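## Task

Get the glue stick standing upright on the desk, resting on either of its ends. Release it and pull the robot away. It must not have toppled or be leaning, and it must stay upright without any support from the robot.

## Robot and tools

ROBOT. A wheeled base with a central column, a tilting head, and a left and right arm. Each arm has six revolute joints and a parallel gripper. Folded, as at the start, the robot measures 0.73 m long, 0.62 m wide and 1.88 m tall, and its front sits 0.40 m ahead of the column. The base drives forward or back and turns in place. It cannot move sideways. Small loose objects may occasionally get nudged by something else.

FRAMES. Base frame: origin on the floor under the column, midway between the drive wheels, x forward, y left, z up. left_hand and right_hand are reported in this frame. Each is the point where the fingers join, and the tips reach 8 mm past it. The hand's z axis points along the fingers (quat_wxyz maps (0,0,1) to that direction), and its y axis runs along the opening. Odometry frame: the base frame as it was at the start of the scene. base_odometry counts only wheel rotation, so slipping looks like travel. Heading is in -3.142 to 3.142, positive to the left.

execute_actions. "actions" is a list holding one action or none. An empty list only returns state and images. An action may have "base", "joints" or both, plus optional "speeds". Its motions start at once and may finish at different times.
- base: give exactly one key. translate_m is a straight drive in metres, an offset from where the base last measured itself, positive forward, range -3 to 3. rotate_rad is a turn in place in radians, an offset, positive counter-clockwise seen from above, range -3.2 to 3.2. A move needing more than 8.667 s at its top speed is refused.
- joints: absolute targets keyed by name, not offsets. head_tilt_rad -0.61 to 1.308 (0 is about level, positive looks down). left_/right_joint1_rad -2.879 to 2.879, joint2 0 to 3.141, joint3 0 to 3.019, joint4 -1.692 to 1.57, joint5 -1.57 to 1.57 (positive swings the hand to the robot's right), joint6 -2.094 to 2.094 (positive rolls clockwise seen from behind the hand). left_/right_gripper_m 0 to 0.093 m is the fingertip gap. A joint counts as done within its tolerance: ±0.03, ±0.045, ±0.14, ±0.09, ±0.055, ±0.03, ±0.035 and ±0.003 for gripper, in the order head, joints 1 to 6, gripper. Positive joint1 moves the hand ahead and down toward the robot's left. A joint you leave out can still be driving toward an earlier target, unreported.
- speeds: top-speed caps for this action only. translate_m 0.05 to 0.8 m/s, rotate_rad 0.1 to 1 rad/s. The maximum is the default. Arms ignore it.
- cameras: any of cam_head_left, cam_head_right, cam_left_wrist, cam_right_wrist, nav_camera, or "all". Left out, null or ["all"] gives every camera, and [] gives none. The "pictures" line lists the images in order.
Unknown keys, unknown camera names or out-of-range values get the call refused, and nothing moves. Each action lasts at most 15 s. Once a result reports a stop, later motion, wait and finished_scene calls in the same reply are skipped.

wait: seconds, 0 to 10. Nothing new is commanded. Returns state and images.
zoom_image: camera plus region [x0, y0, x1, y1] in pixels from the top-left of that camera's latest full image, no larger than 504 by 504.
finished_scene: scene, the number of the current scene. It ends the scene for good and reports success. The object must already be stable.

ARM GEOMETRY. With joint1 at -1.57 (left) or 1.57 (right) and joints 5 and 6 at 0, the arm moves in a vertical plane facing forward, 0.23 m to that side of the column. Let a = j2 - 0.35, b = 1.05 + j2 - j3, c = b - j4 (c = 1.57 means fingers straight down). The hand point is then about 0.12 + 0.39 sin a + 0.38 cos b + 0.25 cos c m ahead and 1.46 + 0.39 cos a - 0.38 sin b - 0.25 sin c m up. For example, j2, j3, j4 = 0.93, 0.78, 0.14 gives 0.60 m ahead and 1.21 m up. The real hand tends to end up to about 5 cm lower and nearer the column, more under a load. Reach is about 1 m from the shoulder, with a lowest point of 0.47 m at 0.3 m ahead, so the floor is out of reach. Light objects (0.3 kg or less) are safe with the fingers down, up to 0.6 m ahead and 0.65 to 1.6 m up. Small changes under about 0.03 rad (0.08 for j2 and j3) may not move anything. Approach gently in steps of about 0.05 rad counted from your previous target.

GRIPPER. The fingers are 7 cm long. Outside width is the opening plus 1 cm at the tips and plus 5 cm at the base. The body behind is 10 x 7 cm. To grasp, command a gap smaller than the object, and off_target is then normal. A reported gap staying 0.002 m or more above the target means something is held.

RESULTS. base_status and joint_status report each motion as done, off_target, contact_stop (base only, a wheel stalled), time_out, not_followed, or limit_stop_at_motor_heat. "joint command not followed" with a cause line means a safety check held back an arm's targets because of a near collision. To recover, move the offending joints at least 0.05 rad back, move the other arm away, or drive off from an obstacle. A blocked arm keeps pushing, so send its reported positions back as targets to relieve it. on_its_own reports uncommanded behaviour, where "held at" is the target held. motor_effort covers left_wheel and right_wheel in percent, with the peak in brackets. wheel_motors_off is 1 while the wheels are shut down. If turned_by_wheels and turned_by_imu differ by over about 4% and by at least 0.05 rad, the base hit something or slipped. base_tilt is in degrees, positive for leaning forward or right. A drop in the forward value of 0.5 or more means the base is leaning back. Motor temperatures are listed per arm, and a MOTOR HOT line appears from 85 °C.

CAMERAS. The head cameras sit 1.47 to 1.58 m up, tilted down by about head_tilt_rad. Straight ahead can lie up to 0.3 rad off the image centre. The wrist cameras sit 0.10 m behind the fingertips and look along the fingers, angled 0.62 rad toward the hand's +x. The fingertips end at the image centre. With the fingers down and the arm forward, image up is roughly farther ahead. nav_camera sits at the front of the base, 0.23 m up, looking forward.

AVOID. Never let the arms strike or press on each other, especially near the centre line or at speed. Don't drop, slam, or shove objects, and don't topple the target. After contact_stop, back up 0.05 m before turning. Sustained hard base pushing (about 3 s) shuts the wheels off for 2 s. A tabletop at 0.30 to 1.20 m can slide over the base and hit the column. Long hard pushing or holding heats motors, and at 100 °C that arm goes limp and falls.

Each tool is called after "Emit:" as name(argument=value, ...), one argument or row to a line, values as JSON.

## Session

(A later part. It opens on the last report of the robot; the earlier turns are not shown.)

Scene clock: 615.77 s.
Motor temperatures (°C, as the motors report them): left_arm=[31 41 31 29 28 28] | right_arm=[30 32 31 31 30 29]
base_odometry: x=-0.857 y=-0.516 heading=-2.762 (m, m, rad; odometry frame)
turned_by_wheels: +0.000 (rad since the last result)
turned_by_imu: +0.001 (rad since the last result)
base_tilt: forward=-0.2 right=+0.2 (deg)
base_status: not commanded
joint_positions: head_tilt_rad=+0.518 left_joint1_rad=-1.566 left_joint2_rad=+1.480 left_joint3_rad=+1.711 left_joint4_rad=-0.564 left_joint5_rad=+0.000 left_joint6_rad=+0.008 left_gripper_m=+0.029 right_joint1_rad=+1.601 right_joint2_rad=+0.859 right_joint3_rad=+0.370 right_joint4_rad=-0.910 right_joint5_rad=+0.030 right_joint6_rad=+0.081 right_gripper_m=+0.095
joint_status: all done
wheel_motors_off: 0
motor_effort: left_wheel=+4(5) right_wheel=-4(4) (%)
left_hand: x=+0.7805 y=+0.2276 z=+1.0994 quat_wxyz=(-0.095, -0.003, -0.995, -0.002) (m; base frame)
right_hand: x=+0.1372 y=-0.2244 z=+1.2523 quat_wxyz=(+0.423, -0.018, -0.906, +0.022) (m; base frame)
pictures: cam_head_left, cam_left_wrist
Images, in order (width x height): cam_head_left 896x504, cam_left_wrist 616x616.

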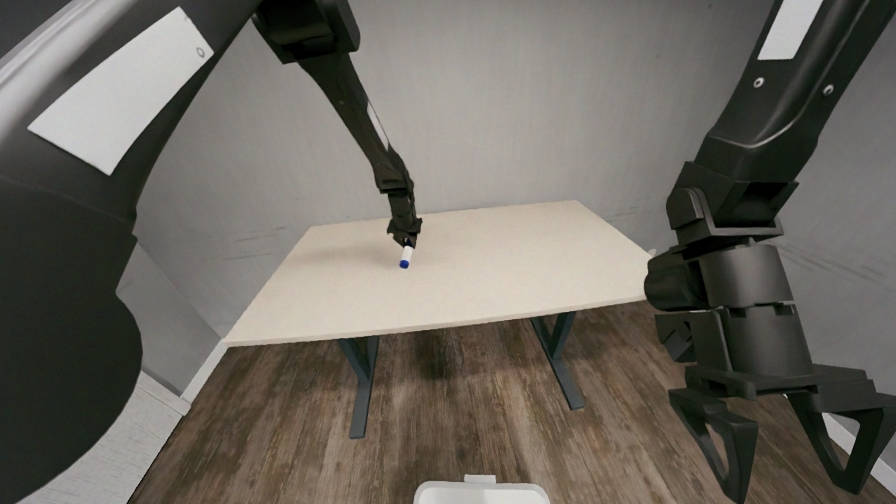

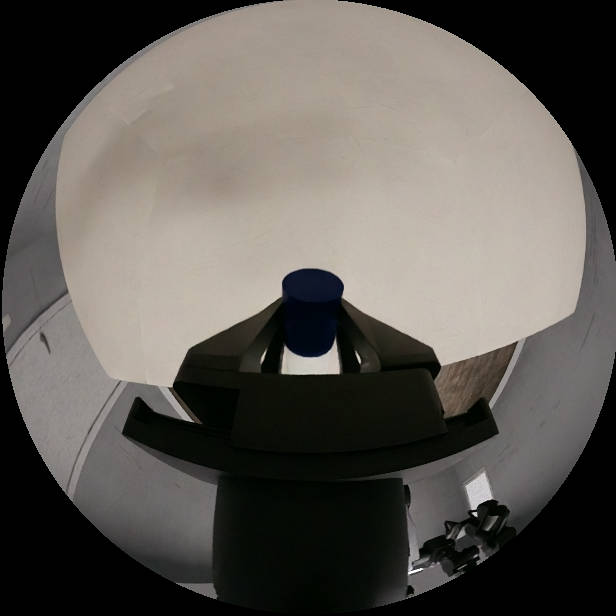

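Emit:
execute_actions(
  actions=[
    {"joints": {"left_joint2_rad": 1.5, "left_joint3_rad": 1.18, "left_joint4_rad": 1.32}},
  ],
  cameras=["cam_head_left", "cam_left_wrist"],
)

Scene clock: 675.53 s.
Motor temperatures (°C, as the motors report them): left_arm=[31 41 32 29 28 28] | right_arm=[30 32 31 31 30 29]
base_odometry: x=-0.857 y=-0.516 heading=-2.762 (m, m, rad; odometry frame)
turned_by_wheels: +0.000 (rad since the last result)
turned_by_imu: +0.001 (rad since the last result)
base_tilt: forward=-0.3 right=+0.1 (deg)
base_status: not commanded
joint_positions: head_tilt_rad=+0.518 left_joint1_rad=-1.566 left_joint2_rad=+1.514 left_joint3_rad=+1.170 left_joint4_rad=+1.300 left_joint5_rad=+0.000 left_joint6_rad=+0.008 left_gripper_m=+0.029 right_joint1_rad=+1.601 right_joint2_rad=+0.859 right_joint3_rad=+0.370 right_joint4_rad=-0.910 right_joint5_rad=+0.030 right_joint6_rad=+0.081 right_gripper_m=+0.095
joint_status: all done
wheel_motors_off: 0
motor_effort: left_wheel=+2(6) right_wheel=-4(5) (%)
left_hand: x=+0.7911 y=+0.2271 z=+1.2088 quat_wxyz=(-0.674, -0.003, -0.738, -0.005) (m; base frame)
right_hand: x=+0.1372 y=-0.2244 z=+1.2523 quat_wxyz=(+0.423, -0.018, -0.906, +0.022) (m; base frame)
pictures: cam_head_left, cam_left_wrist
Images, in order (width x height): cam_head_left 896x504, cam_left_wrist 616x616.

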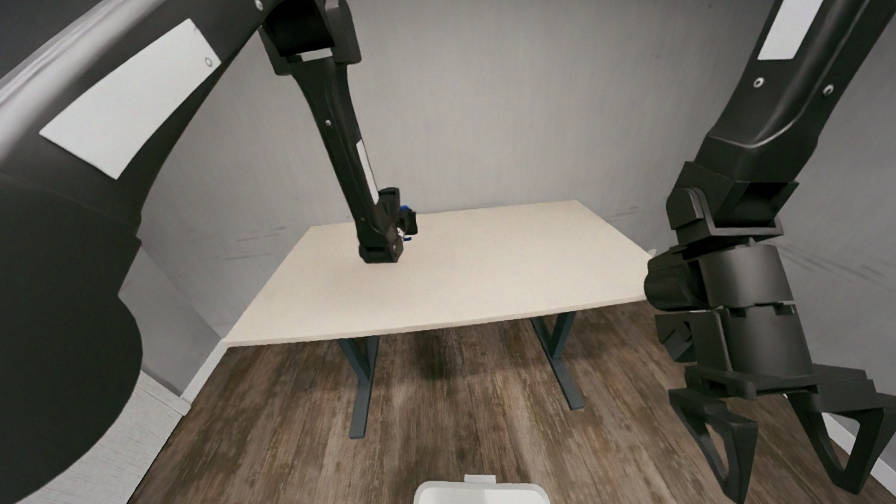

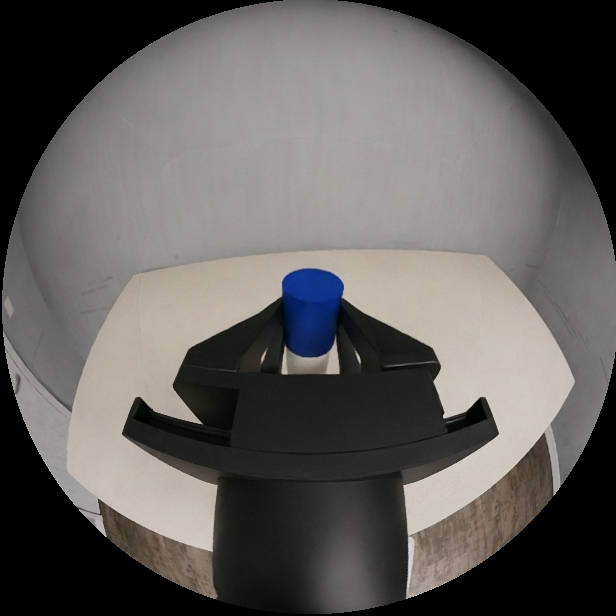

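Emit:
execute_actions(
  actions=[
    {"joints": {"left_joint2_rad": 1.957, "left_joint3_rad": 1.64, "left_joint4_rad": 1.38, "head_tilt_rad": 0.6}},
  ],
  cameras=["cam_head_left", "cam_head_right", "cam_left_wrist"],
)

Scene clock: 703.60 s.
Motor temperatures (°C, as the motors report them): left_arm=[31 41 30 29 28 28] | right_arm=[30 32 31 31 30 29]
base_odometry: x=-0.857 y=-0.516 heading=-2.762 (m, m, rad; odometry frame)
turned_by_wheels: +0.000 (rad since the last result)
turned_by_imu: +0.001 (rad since the last result)
base_tilt: forward=-0.2 right=+0.1 (deg)
base_status: not commanded
joint_positions: head_tilt_rad=+0.603 left_joint1_rad=-1.566 left_joint2_rad=+1.977 left_joint3_rad=+1.620 left_joint4_rad=+1.383 left_joint5_rad=-0.002 left_joint6_rad=+0.008 left_gripper_m=+0.029 right_joint1_rad=+1.601 right_joint2_rad=+0.859 right_joint3_rad=+0.370 right_joint4_rad=-0.910 right_joint5_rad=+0.030 right_joint6_rad=+0.081 right_gripper_m=+0.095
joint_status: all done
wheel_motors_off: 0
motor_effort: left_wheel=+4(10) right_wheel=-4(5) (%)
left_hand: x=+0.8171 y=+0.2282 z=+1.0508 quat_wxyz=(-0.699, -0.003, -0.715, -0.006) (m; base frame)
right_hand: x=+0.1372 y=-0.2244 z=+1.2523 quat_wxyz=(+0.423, -0.018, -0.906, +0.022) (m; base frame)
pictures: cam_head_left, cam_head_right, cam_left_wrist
Images, in order (width x height): cam_head_left 896x504, cam_head_right 896x504, cam_left_wrist 616x616.

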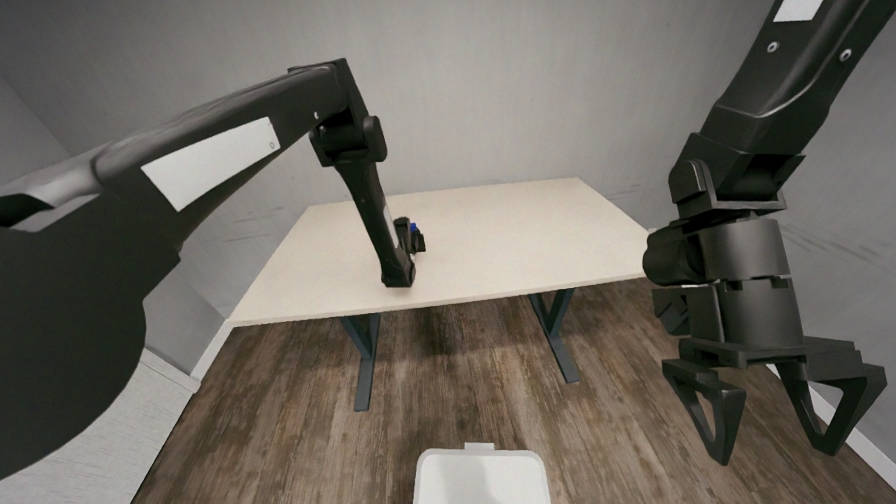

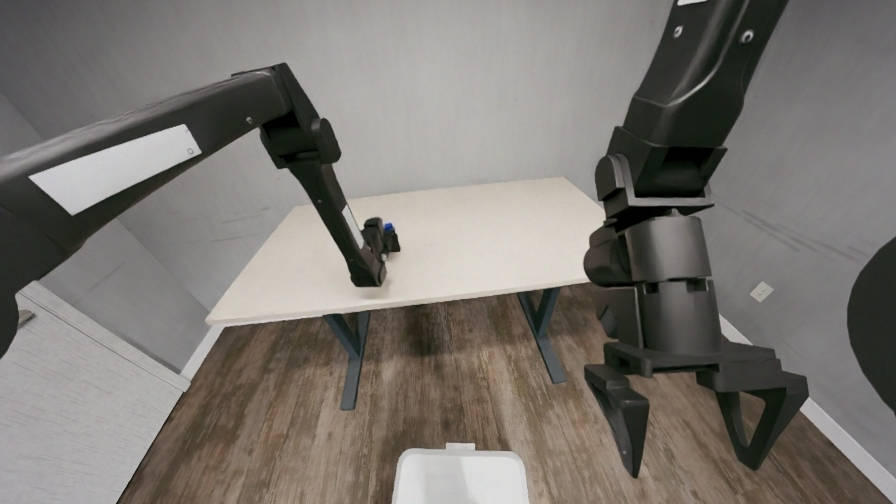

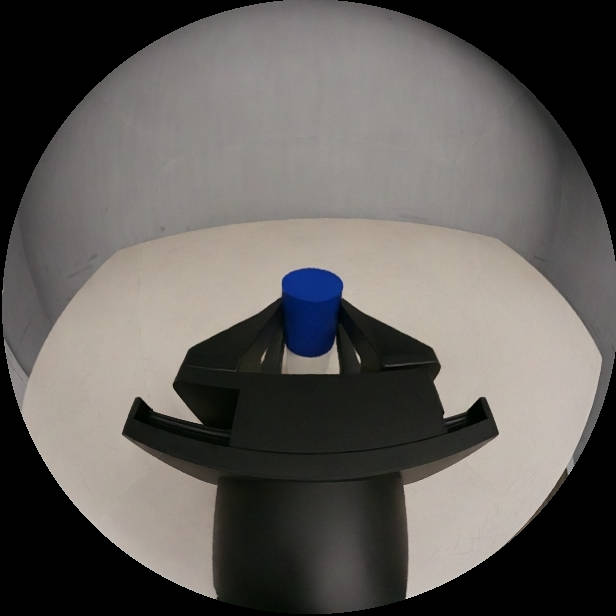

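Emit:
execute_actions(
  actions=[
    {"joints": {"left_joint2_rad": 2.005}},
  ],
  cameras=["cam_head_left", "cam_head_right", "cam_left_wrist"],
)

Scene clock: 731.03 s.
Motor temperatures (°C, as the motors report them): left_arm=[31 42 30 29 28 28] | right_arm=[30 32 31 31 30 29]
base_odometry: x=-0.857 y=-0.516 heading=-2.762 (m, m, rad; odometry frame)
turned_by_wheels: +0.000 (rad since the last result)
turned_by_imu: +0.001 (rad since the last result)
base_tilt: forward=-0.3 right=+0.2 (deg)
base_status: not commanded
joint_positions: head_tilt_rad=+0.603 left_joint1_rad=-1.566 left_joint2_rad=+1.984 left_joint3_rad=+1.620 left_joint4_rad=+1.383 left_joint5_rad=-0.002 left_joint6_rad=+0.008 left_gripper_m=+0.029 right_joint1_rad=+1.601 right_joint2_rad=+0.859 right_joint3_rad=+0.370 right_joint4_rad=-0.910 right_joint5_rad=+0.030 right_joint6_rad=+0.081 right_gripper_m=+0.095
joint_status: all done
wheel_motors_off: 0
motor_effort: left_wheel=+6(3) right_wheel=-4(4) (%)
left_hand: x=+0.8145 y=+0.2282 z=+1.0463 quat_wxyz=(-0.697, -0.003, -0.717, -0.006) (m; base frame)
right_hand: x=+0.1372 y=-0.2244 z=+1.2523 quat_wxyz=(+0.423, -0.018, -0.906, +0.022) (m; base frame)
pictures: cam_head_left, cam_head_right, cam_left_wrist
Images, in order (width x height): cam_head_left 896x504, cam_head_right 896x504, cam_left_wrist 616x616.

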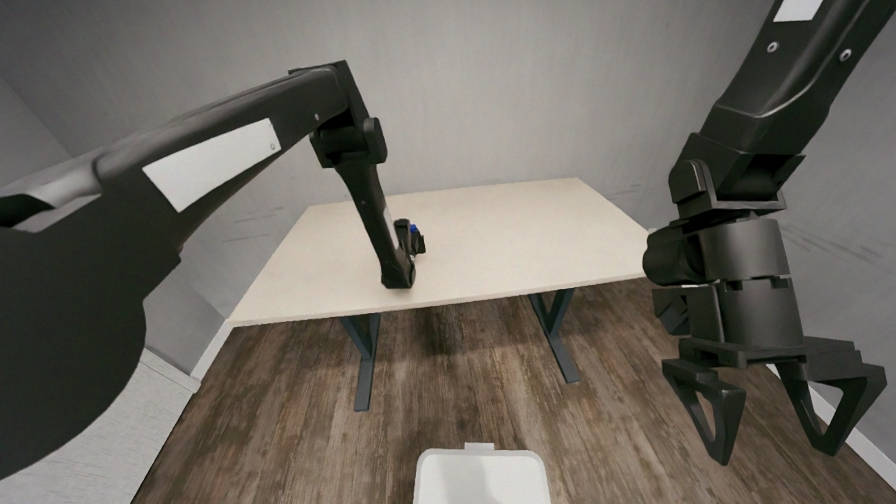

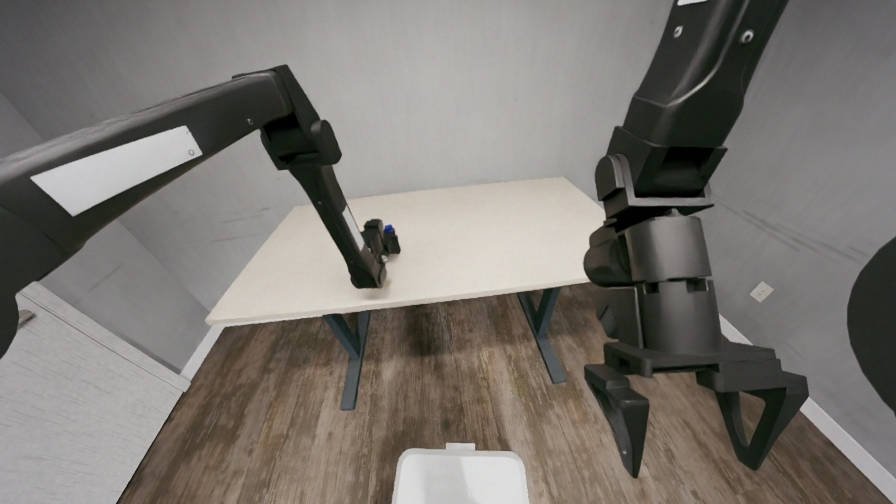

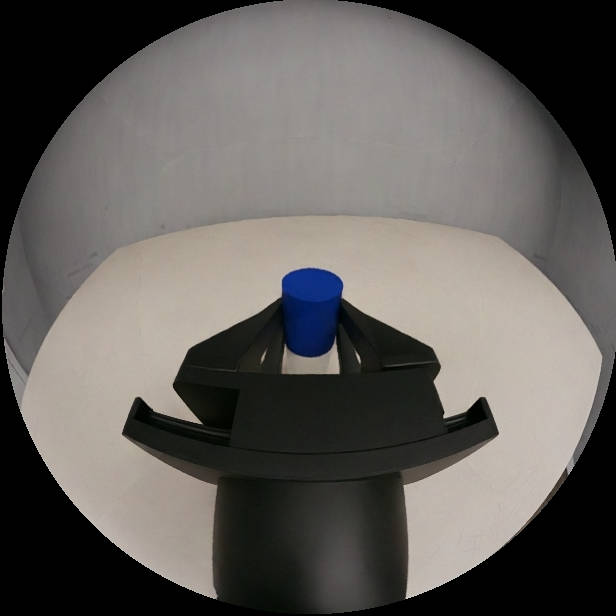

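Emit:
zoom_image(
  camera="cam_head_right",
  region=[330, 200, 430, 300],
)

Emit:
zoom_image(
  camera="cam_head_left",
  region=[360, 200, 460, 300],
)

Region (330, 200, 430, 300) of cam_head_right's 896x504 image, scaled by 5.040, with more detail than that image has.

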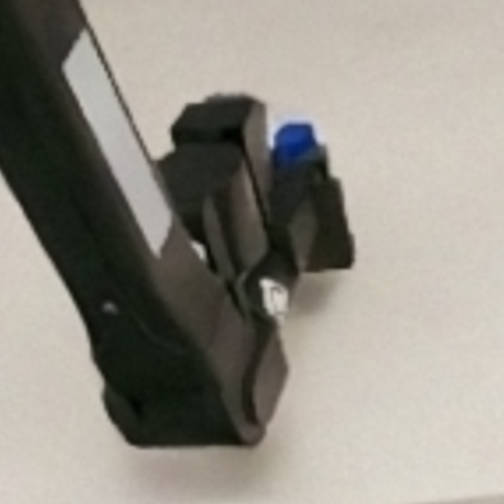

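Region (360, 200, 460, 300) of cam_head_left's 896x504 image, scaled by 5.040, with more detail than that image has.

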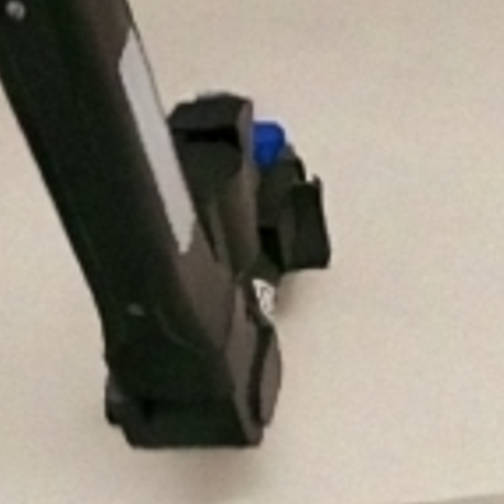

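Emit:
execute_actions(
  actions=[
    {"joints": {"left_joint2_rad": 2.035}},
  ],
  cameras=["cam_head_right", "cam_left_wrist"],
)

Scene clock: 762.23 s.
Motor temperatures (°C, as the motors report them): left_arm=[31 41 30 29 28 28] | right_arm=[30 32 31 31 30 29]
base_odometry: x=-0.857 y=-0.516 heading=-2.762 (m, m, rad; odometry frame)
turned_by_wheels: +0.000 (rad since the last result)
turned_by_imu: +0.001 (rad since the last result)
base_tilt: forward=-0.3 right=+0.1 (deg)
base_status: not commanded
joint_positions: head_tilt_rad=+0.603 left_joint1_rad=-1.566 left_joint2_rad=+1.990 left_joint3_rad=+1.627 left_joint4_rad=+1.385 left_joint5_rad=-0.002 left_joint6_rad=+0.007 left_gripper_m=+0.029 right_joint1_rad=+1.601 right_joint2_rad=+0.859 right_joint3_rad=+0.370 right_joint4_rad=-0.910 right_joint5_rad=+0.030 right_joint6_rad=+0.081 right_gripper_m=+0.095
joint_status: all done
wheel_motors_off: 0
motor_effort: left_wheel=+4(5) right_wheel=-4(4) (%)
left_hand: x=+0.8143 y=+0.2282 z=+1.0443 quat_wxyz=(-0.698, -0.002, -0.716, -0.005) (m; base frame)
right_hand: x=+0.1372 y=-0.2244 z=+1.2523 quat_wxyz=(+0.423, -0.018, -0.906, +0.022) (m; base frame)
pictures: cam_head_right, cam_left_wrist
Images, in order (width x height): cam_head_right 896x504, cam_left_wrist 616x616.

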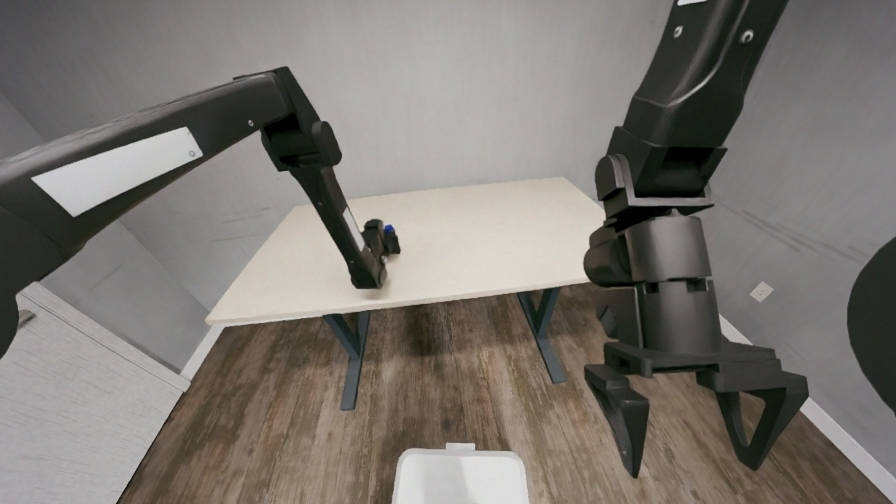

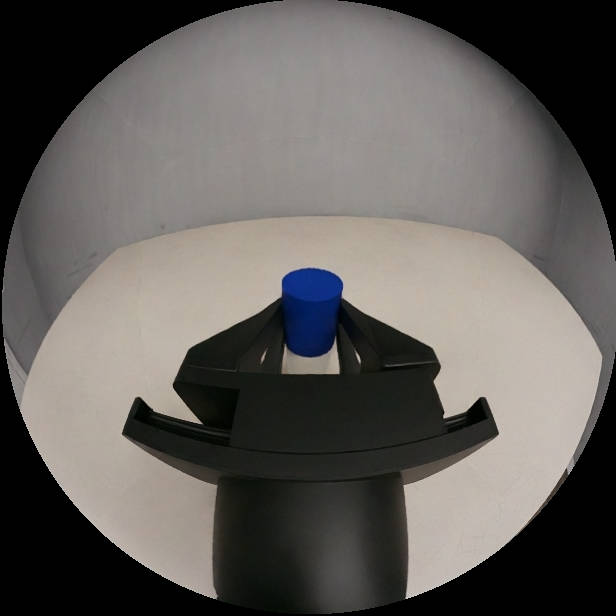

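Emit:
execute_actions(
  actions=[
    {"joints": {"left_joint2_rad": 1.985, "left_joint3_rad": 1.63, "left_gripper_m": 0.093}},
  ],
  cameras=["cam_head_left", "cam_head_right", "cam_left_wrist"],
)

Scene clock: 772.43 s.
Motor temperatures (°C, as the motors report them): left_arm=[31 41 30 29 28 28] | right_arm=[30 32 31 31 30 29]
base_odometry: x=-0.857 y=-0.516 heading=-2.762 (m, m, rad; odometry frame)
turned_by_wheels: +0.000 (rad since the last result)
turned_by_imu: +0.001 (rad since the last result)
base_tilt: forward=-0.2 right=+0.1 (deg)
base_status: not commanded
joint_positions: head_tilt_rad=+0.603 left_joint1_rad=-1.566 left_joint2_rad=+1.990 left_joint3_rad=+1.627 left_joint4_rad=+1.385 left_joint5_rad=-0.002 left_joint6_rad=+0.007 left_gripper_m=+0.093 right_joint1_rad=+1.601 right_joint2_rad=+0.859 right_joint3_rad=+0.370 right_joint4_rad=-0.910 right_joint5_rad=+0.030 right_joint6_rad=+0.081 right_gripper_m=+0.095
joint_status: all done
wheel_motors_off: 0
motor_effort: left_wheel=+6(5) right_wheel=-4(4) (%)
left_hand: x=+0.8143 y=+0.2282 z=+1.0443 quat_wxyz=(-0.698, -0.002, -0.716, -0.005) (m; base frame)
right_hand: x=+0.1372 y=-0.2244 z=+1.2523 quat_wxyz=(+0.423, -0.018, -0.906, +0.022) (m; base frame)
pictures: cam_head_left, cam_head_right, cam_left_wrist
Images, in order (width x height): cam_head_left 896x504, cam_head_right 896x504, cam_left_wrist 616x616.

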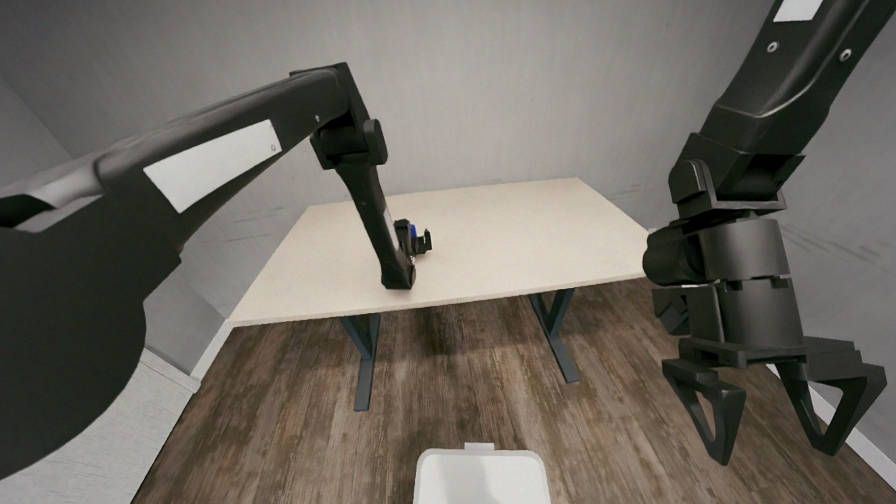

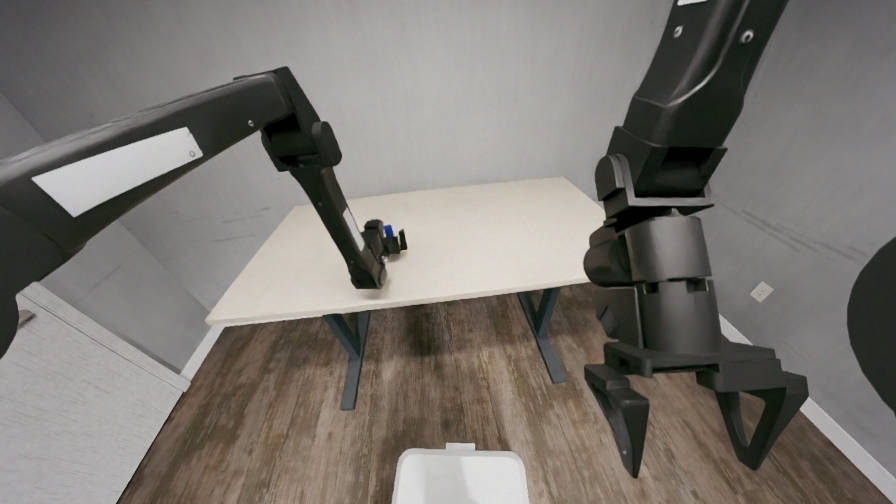

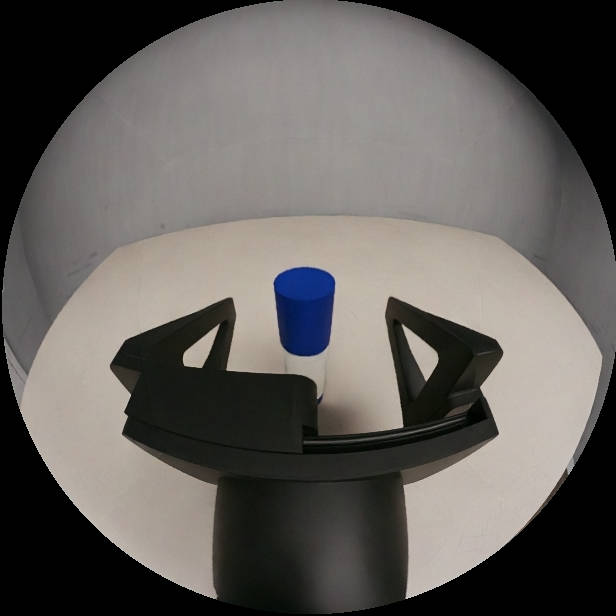

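Emit:
execute_actions(
  actions=[
    {"base": {"translate_m": -0.4}},
  ],
  cameras=["cam_head_left", "cam_head_right", "cam_left_wrist"],
)

Scene clock: 790.87 s.
Motor temperatures (°C, as the motors report them): left_arm=[31 41 30 29 28 28] | right_arm=[30 32 31 31 30 29]
base_odometry: x=-0.485 y=-0.368 heading=-2.763 (m, m, rad; odometry frame)
turned_by_wheels: -0.001 (rad since the last result)
turned_by_imu: +0.000 (rad since the last result)
base_tilt: forward=-0.4 right=+0.1 (deg)
base_status: done
joint_positions: head_tilt_rad=+0.604 left_joint1_rad=-1.566 left_joint2_rad=+1.990 left_joint3_rad=+1.626 left_joint4_rad=+1.385 left_joint5_rad=-0.002 left_joint6_rad=+0.007 left_gripper_m=+0.093 right_joint1_rad=+1.601 right_joint2_rad=+0.859 right_joint3_rad=+0.365 right_joint4_rad=-0.910 right_joint5_rad=+0.030 right_joint6_rad=+0.081 right_gripper_m=+0.095
joint_status: not commanded
wheel_motors_off: 0
motor_effort: left_wheel=+0(47) right_wheel=+1(85) (%)
left_hand: x=+0.8142 y=+0.2282 z=+1.0444 quat_wxyz=(-0.698, -0.002, -0.716, -0.005) (m; base frame)
right_hand: x=+0.1348 y=-0.2244 z=+1.2531 quat_wxyz=(+0.425, -0.018, -0.905, +0.022) (m; base frame)
pictures: cam_head_left, cam_head_right, cam_left_wrist
Images, in order (width x height): cam_head_left 896x504, cam_head_right 896x504, cam_left_wrist 616x616.

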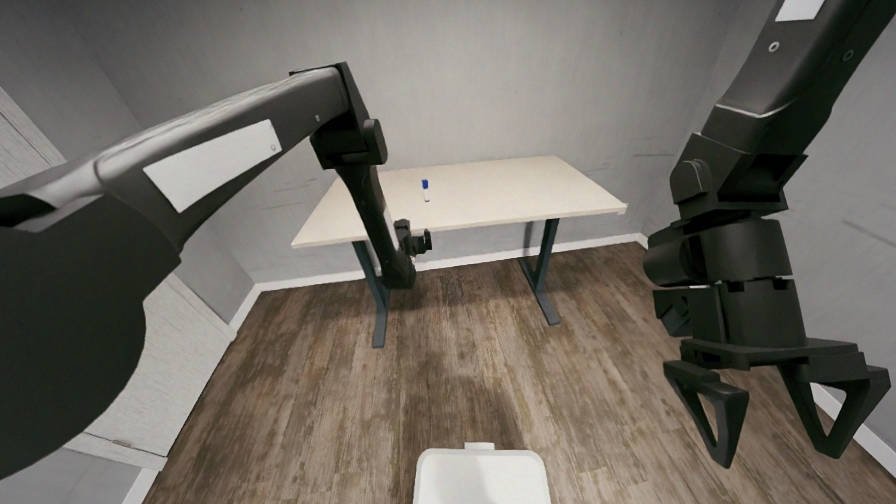

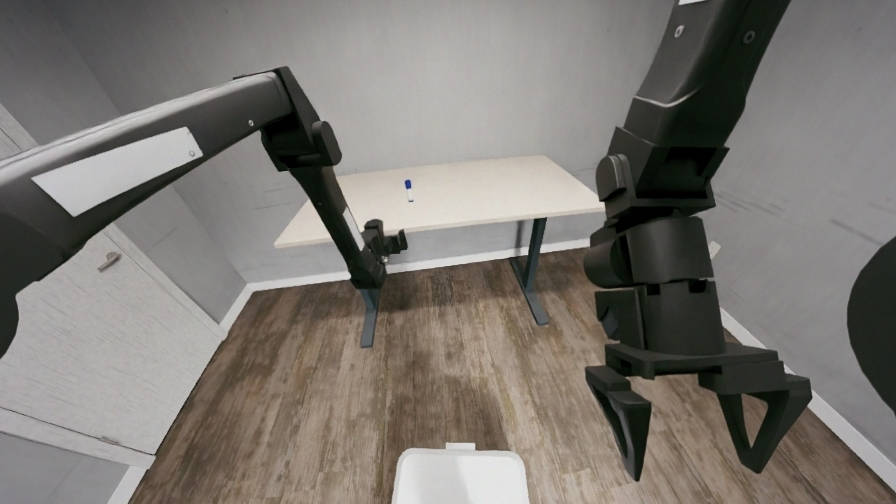

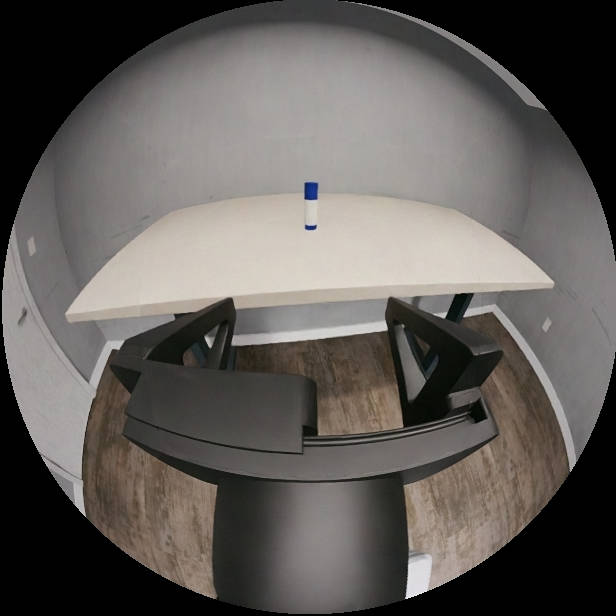

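Emit:
finished_scene(
  scene=1,
)

The scene is finished: the task was done.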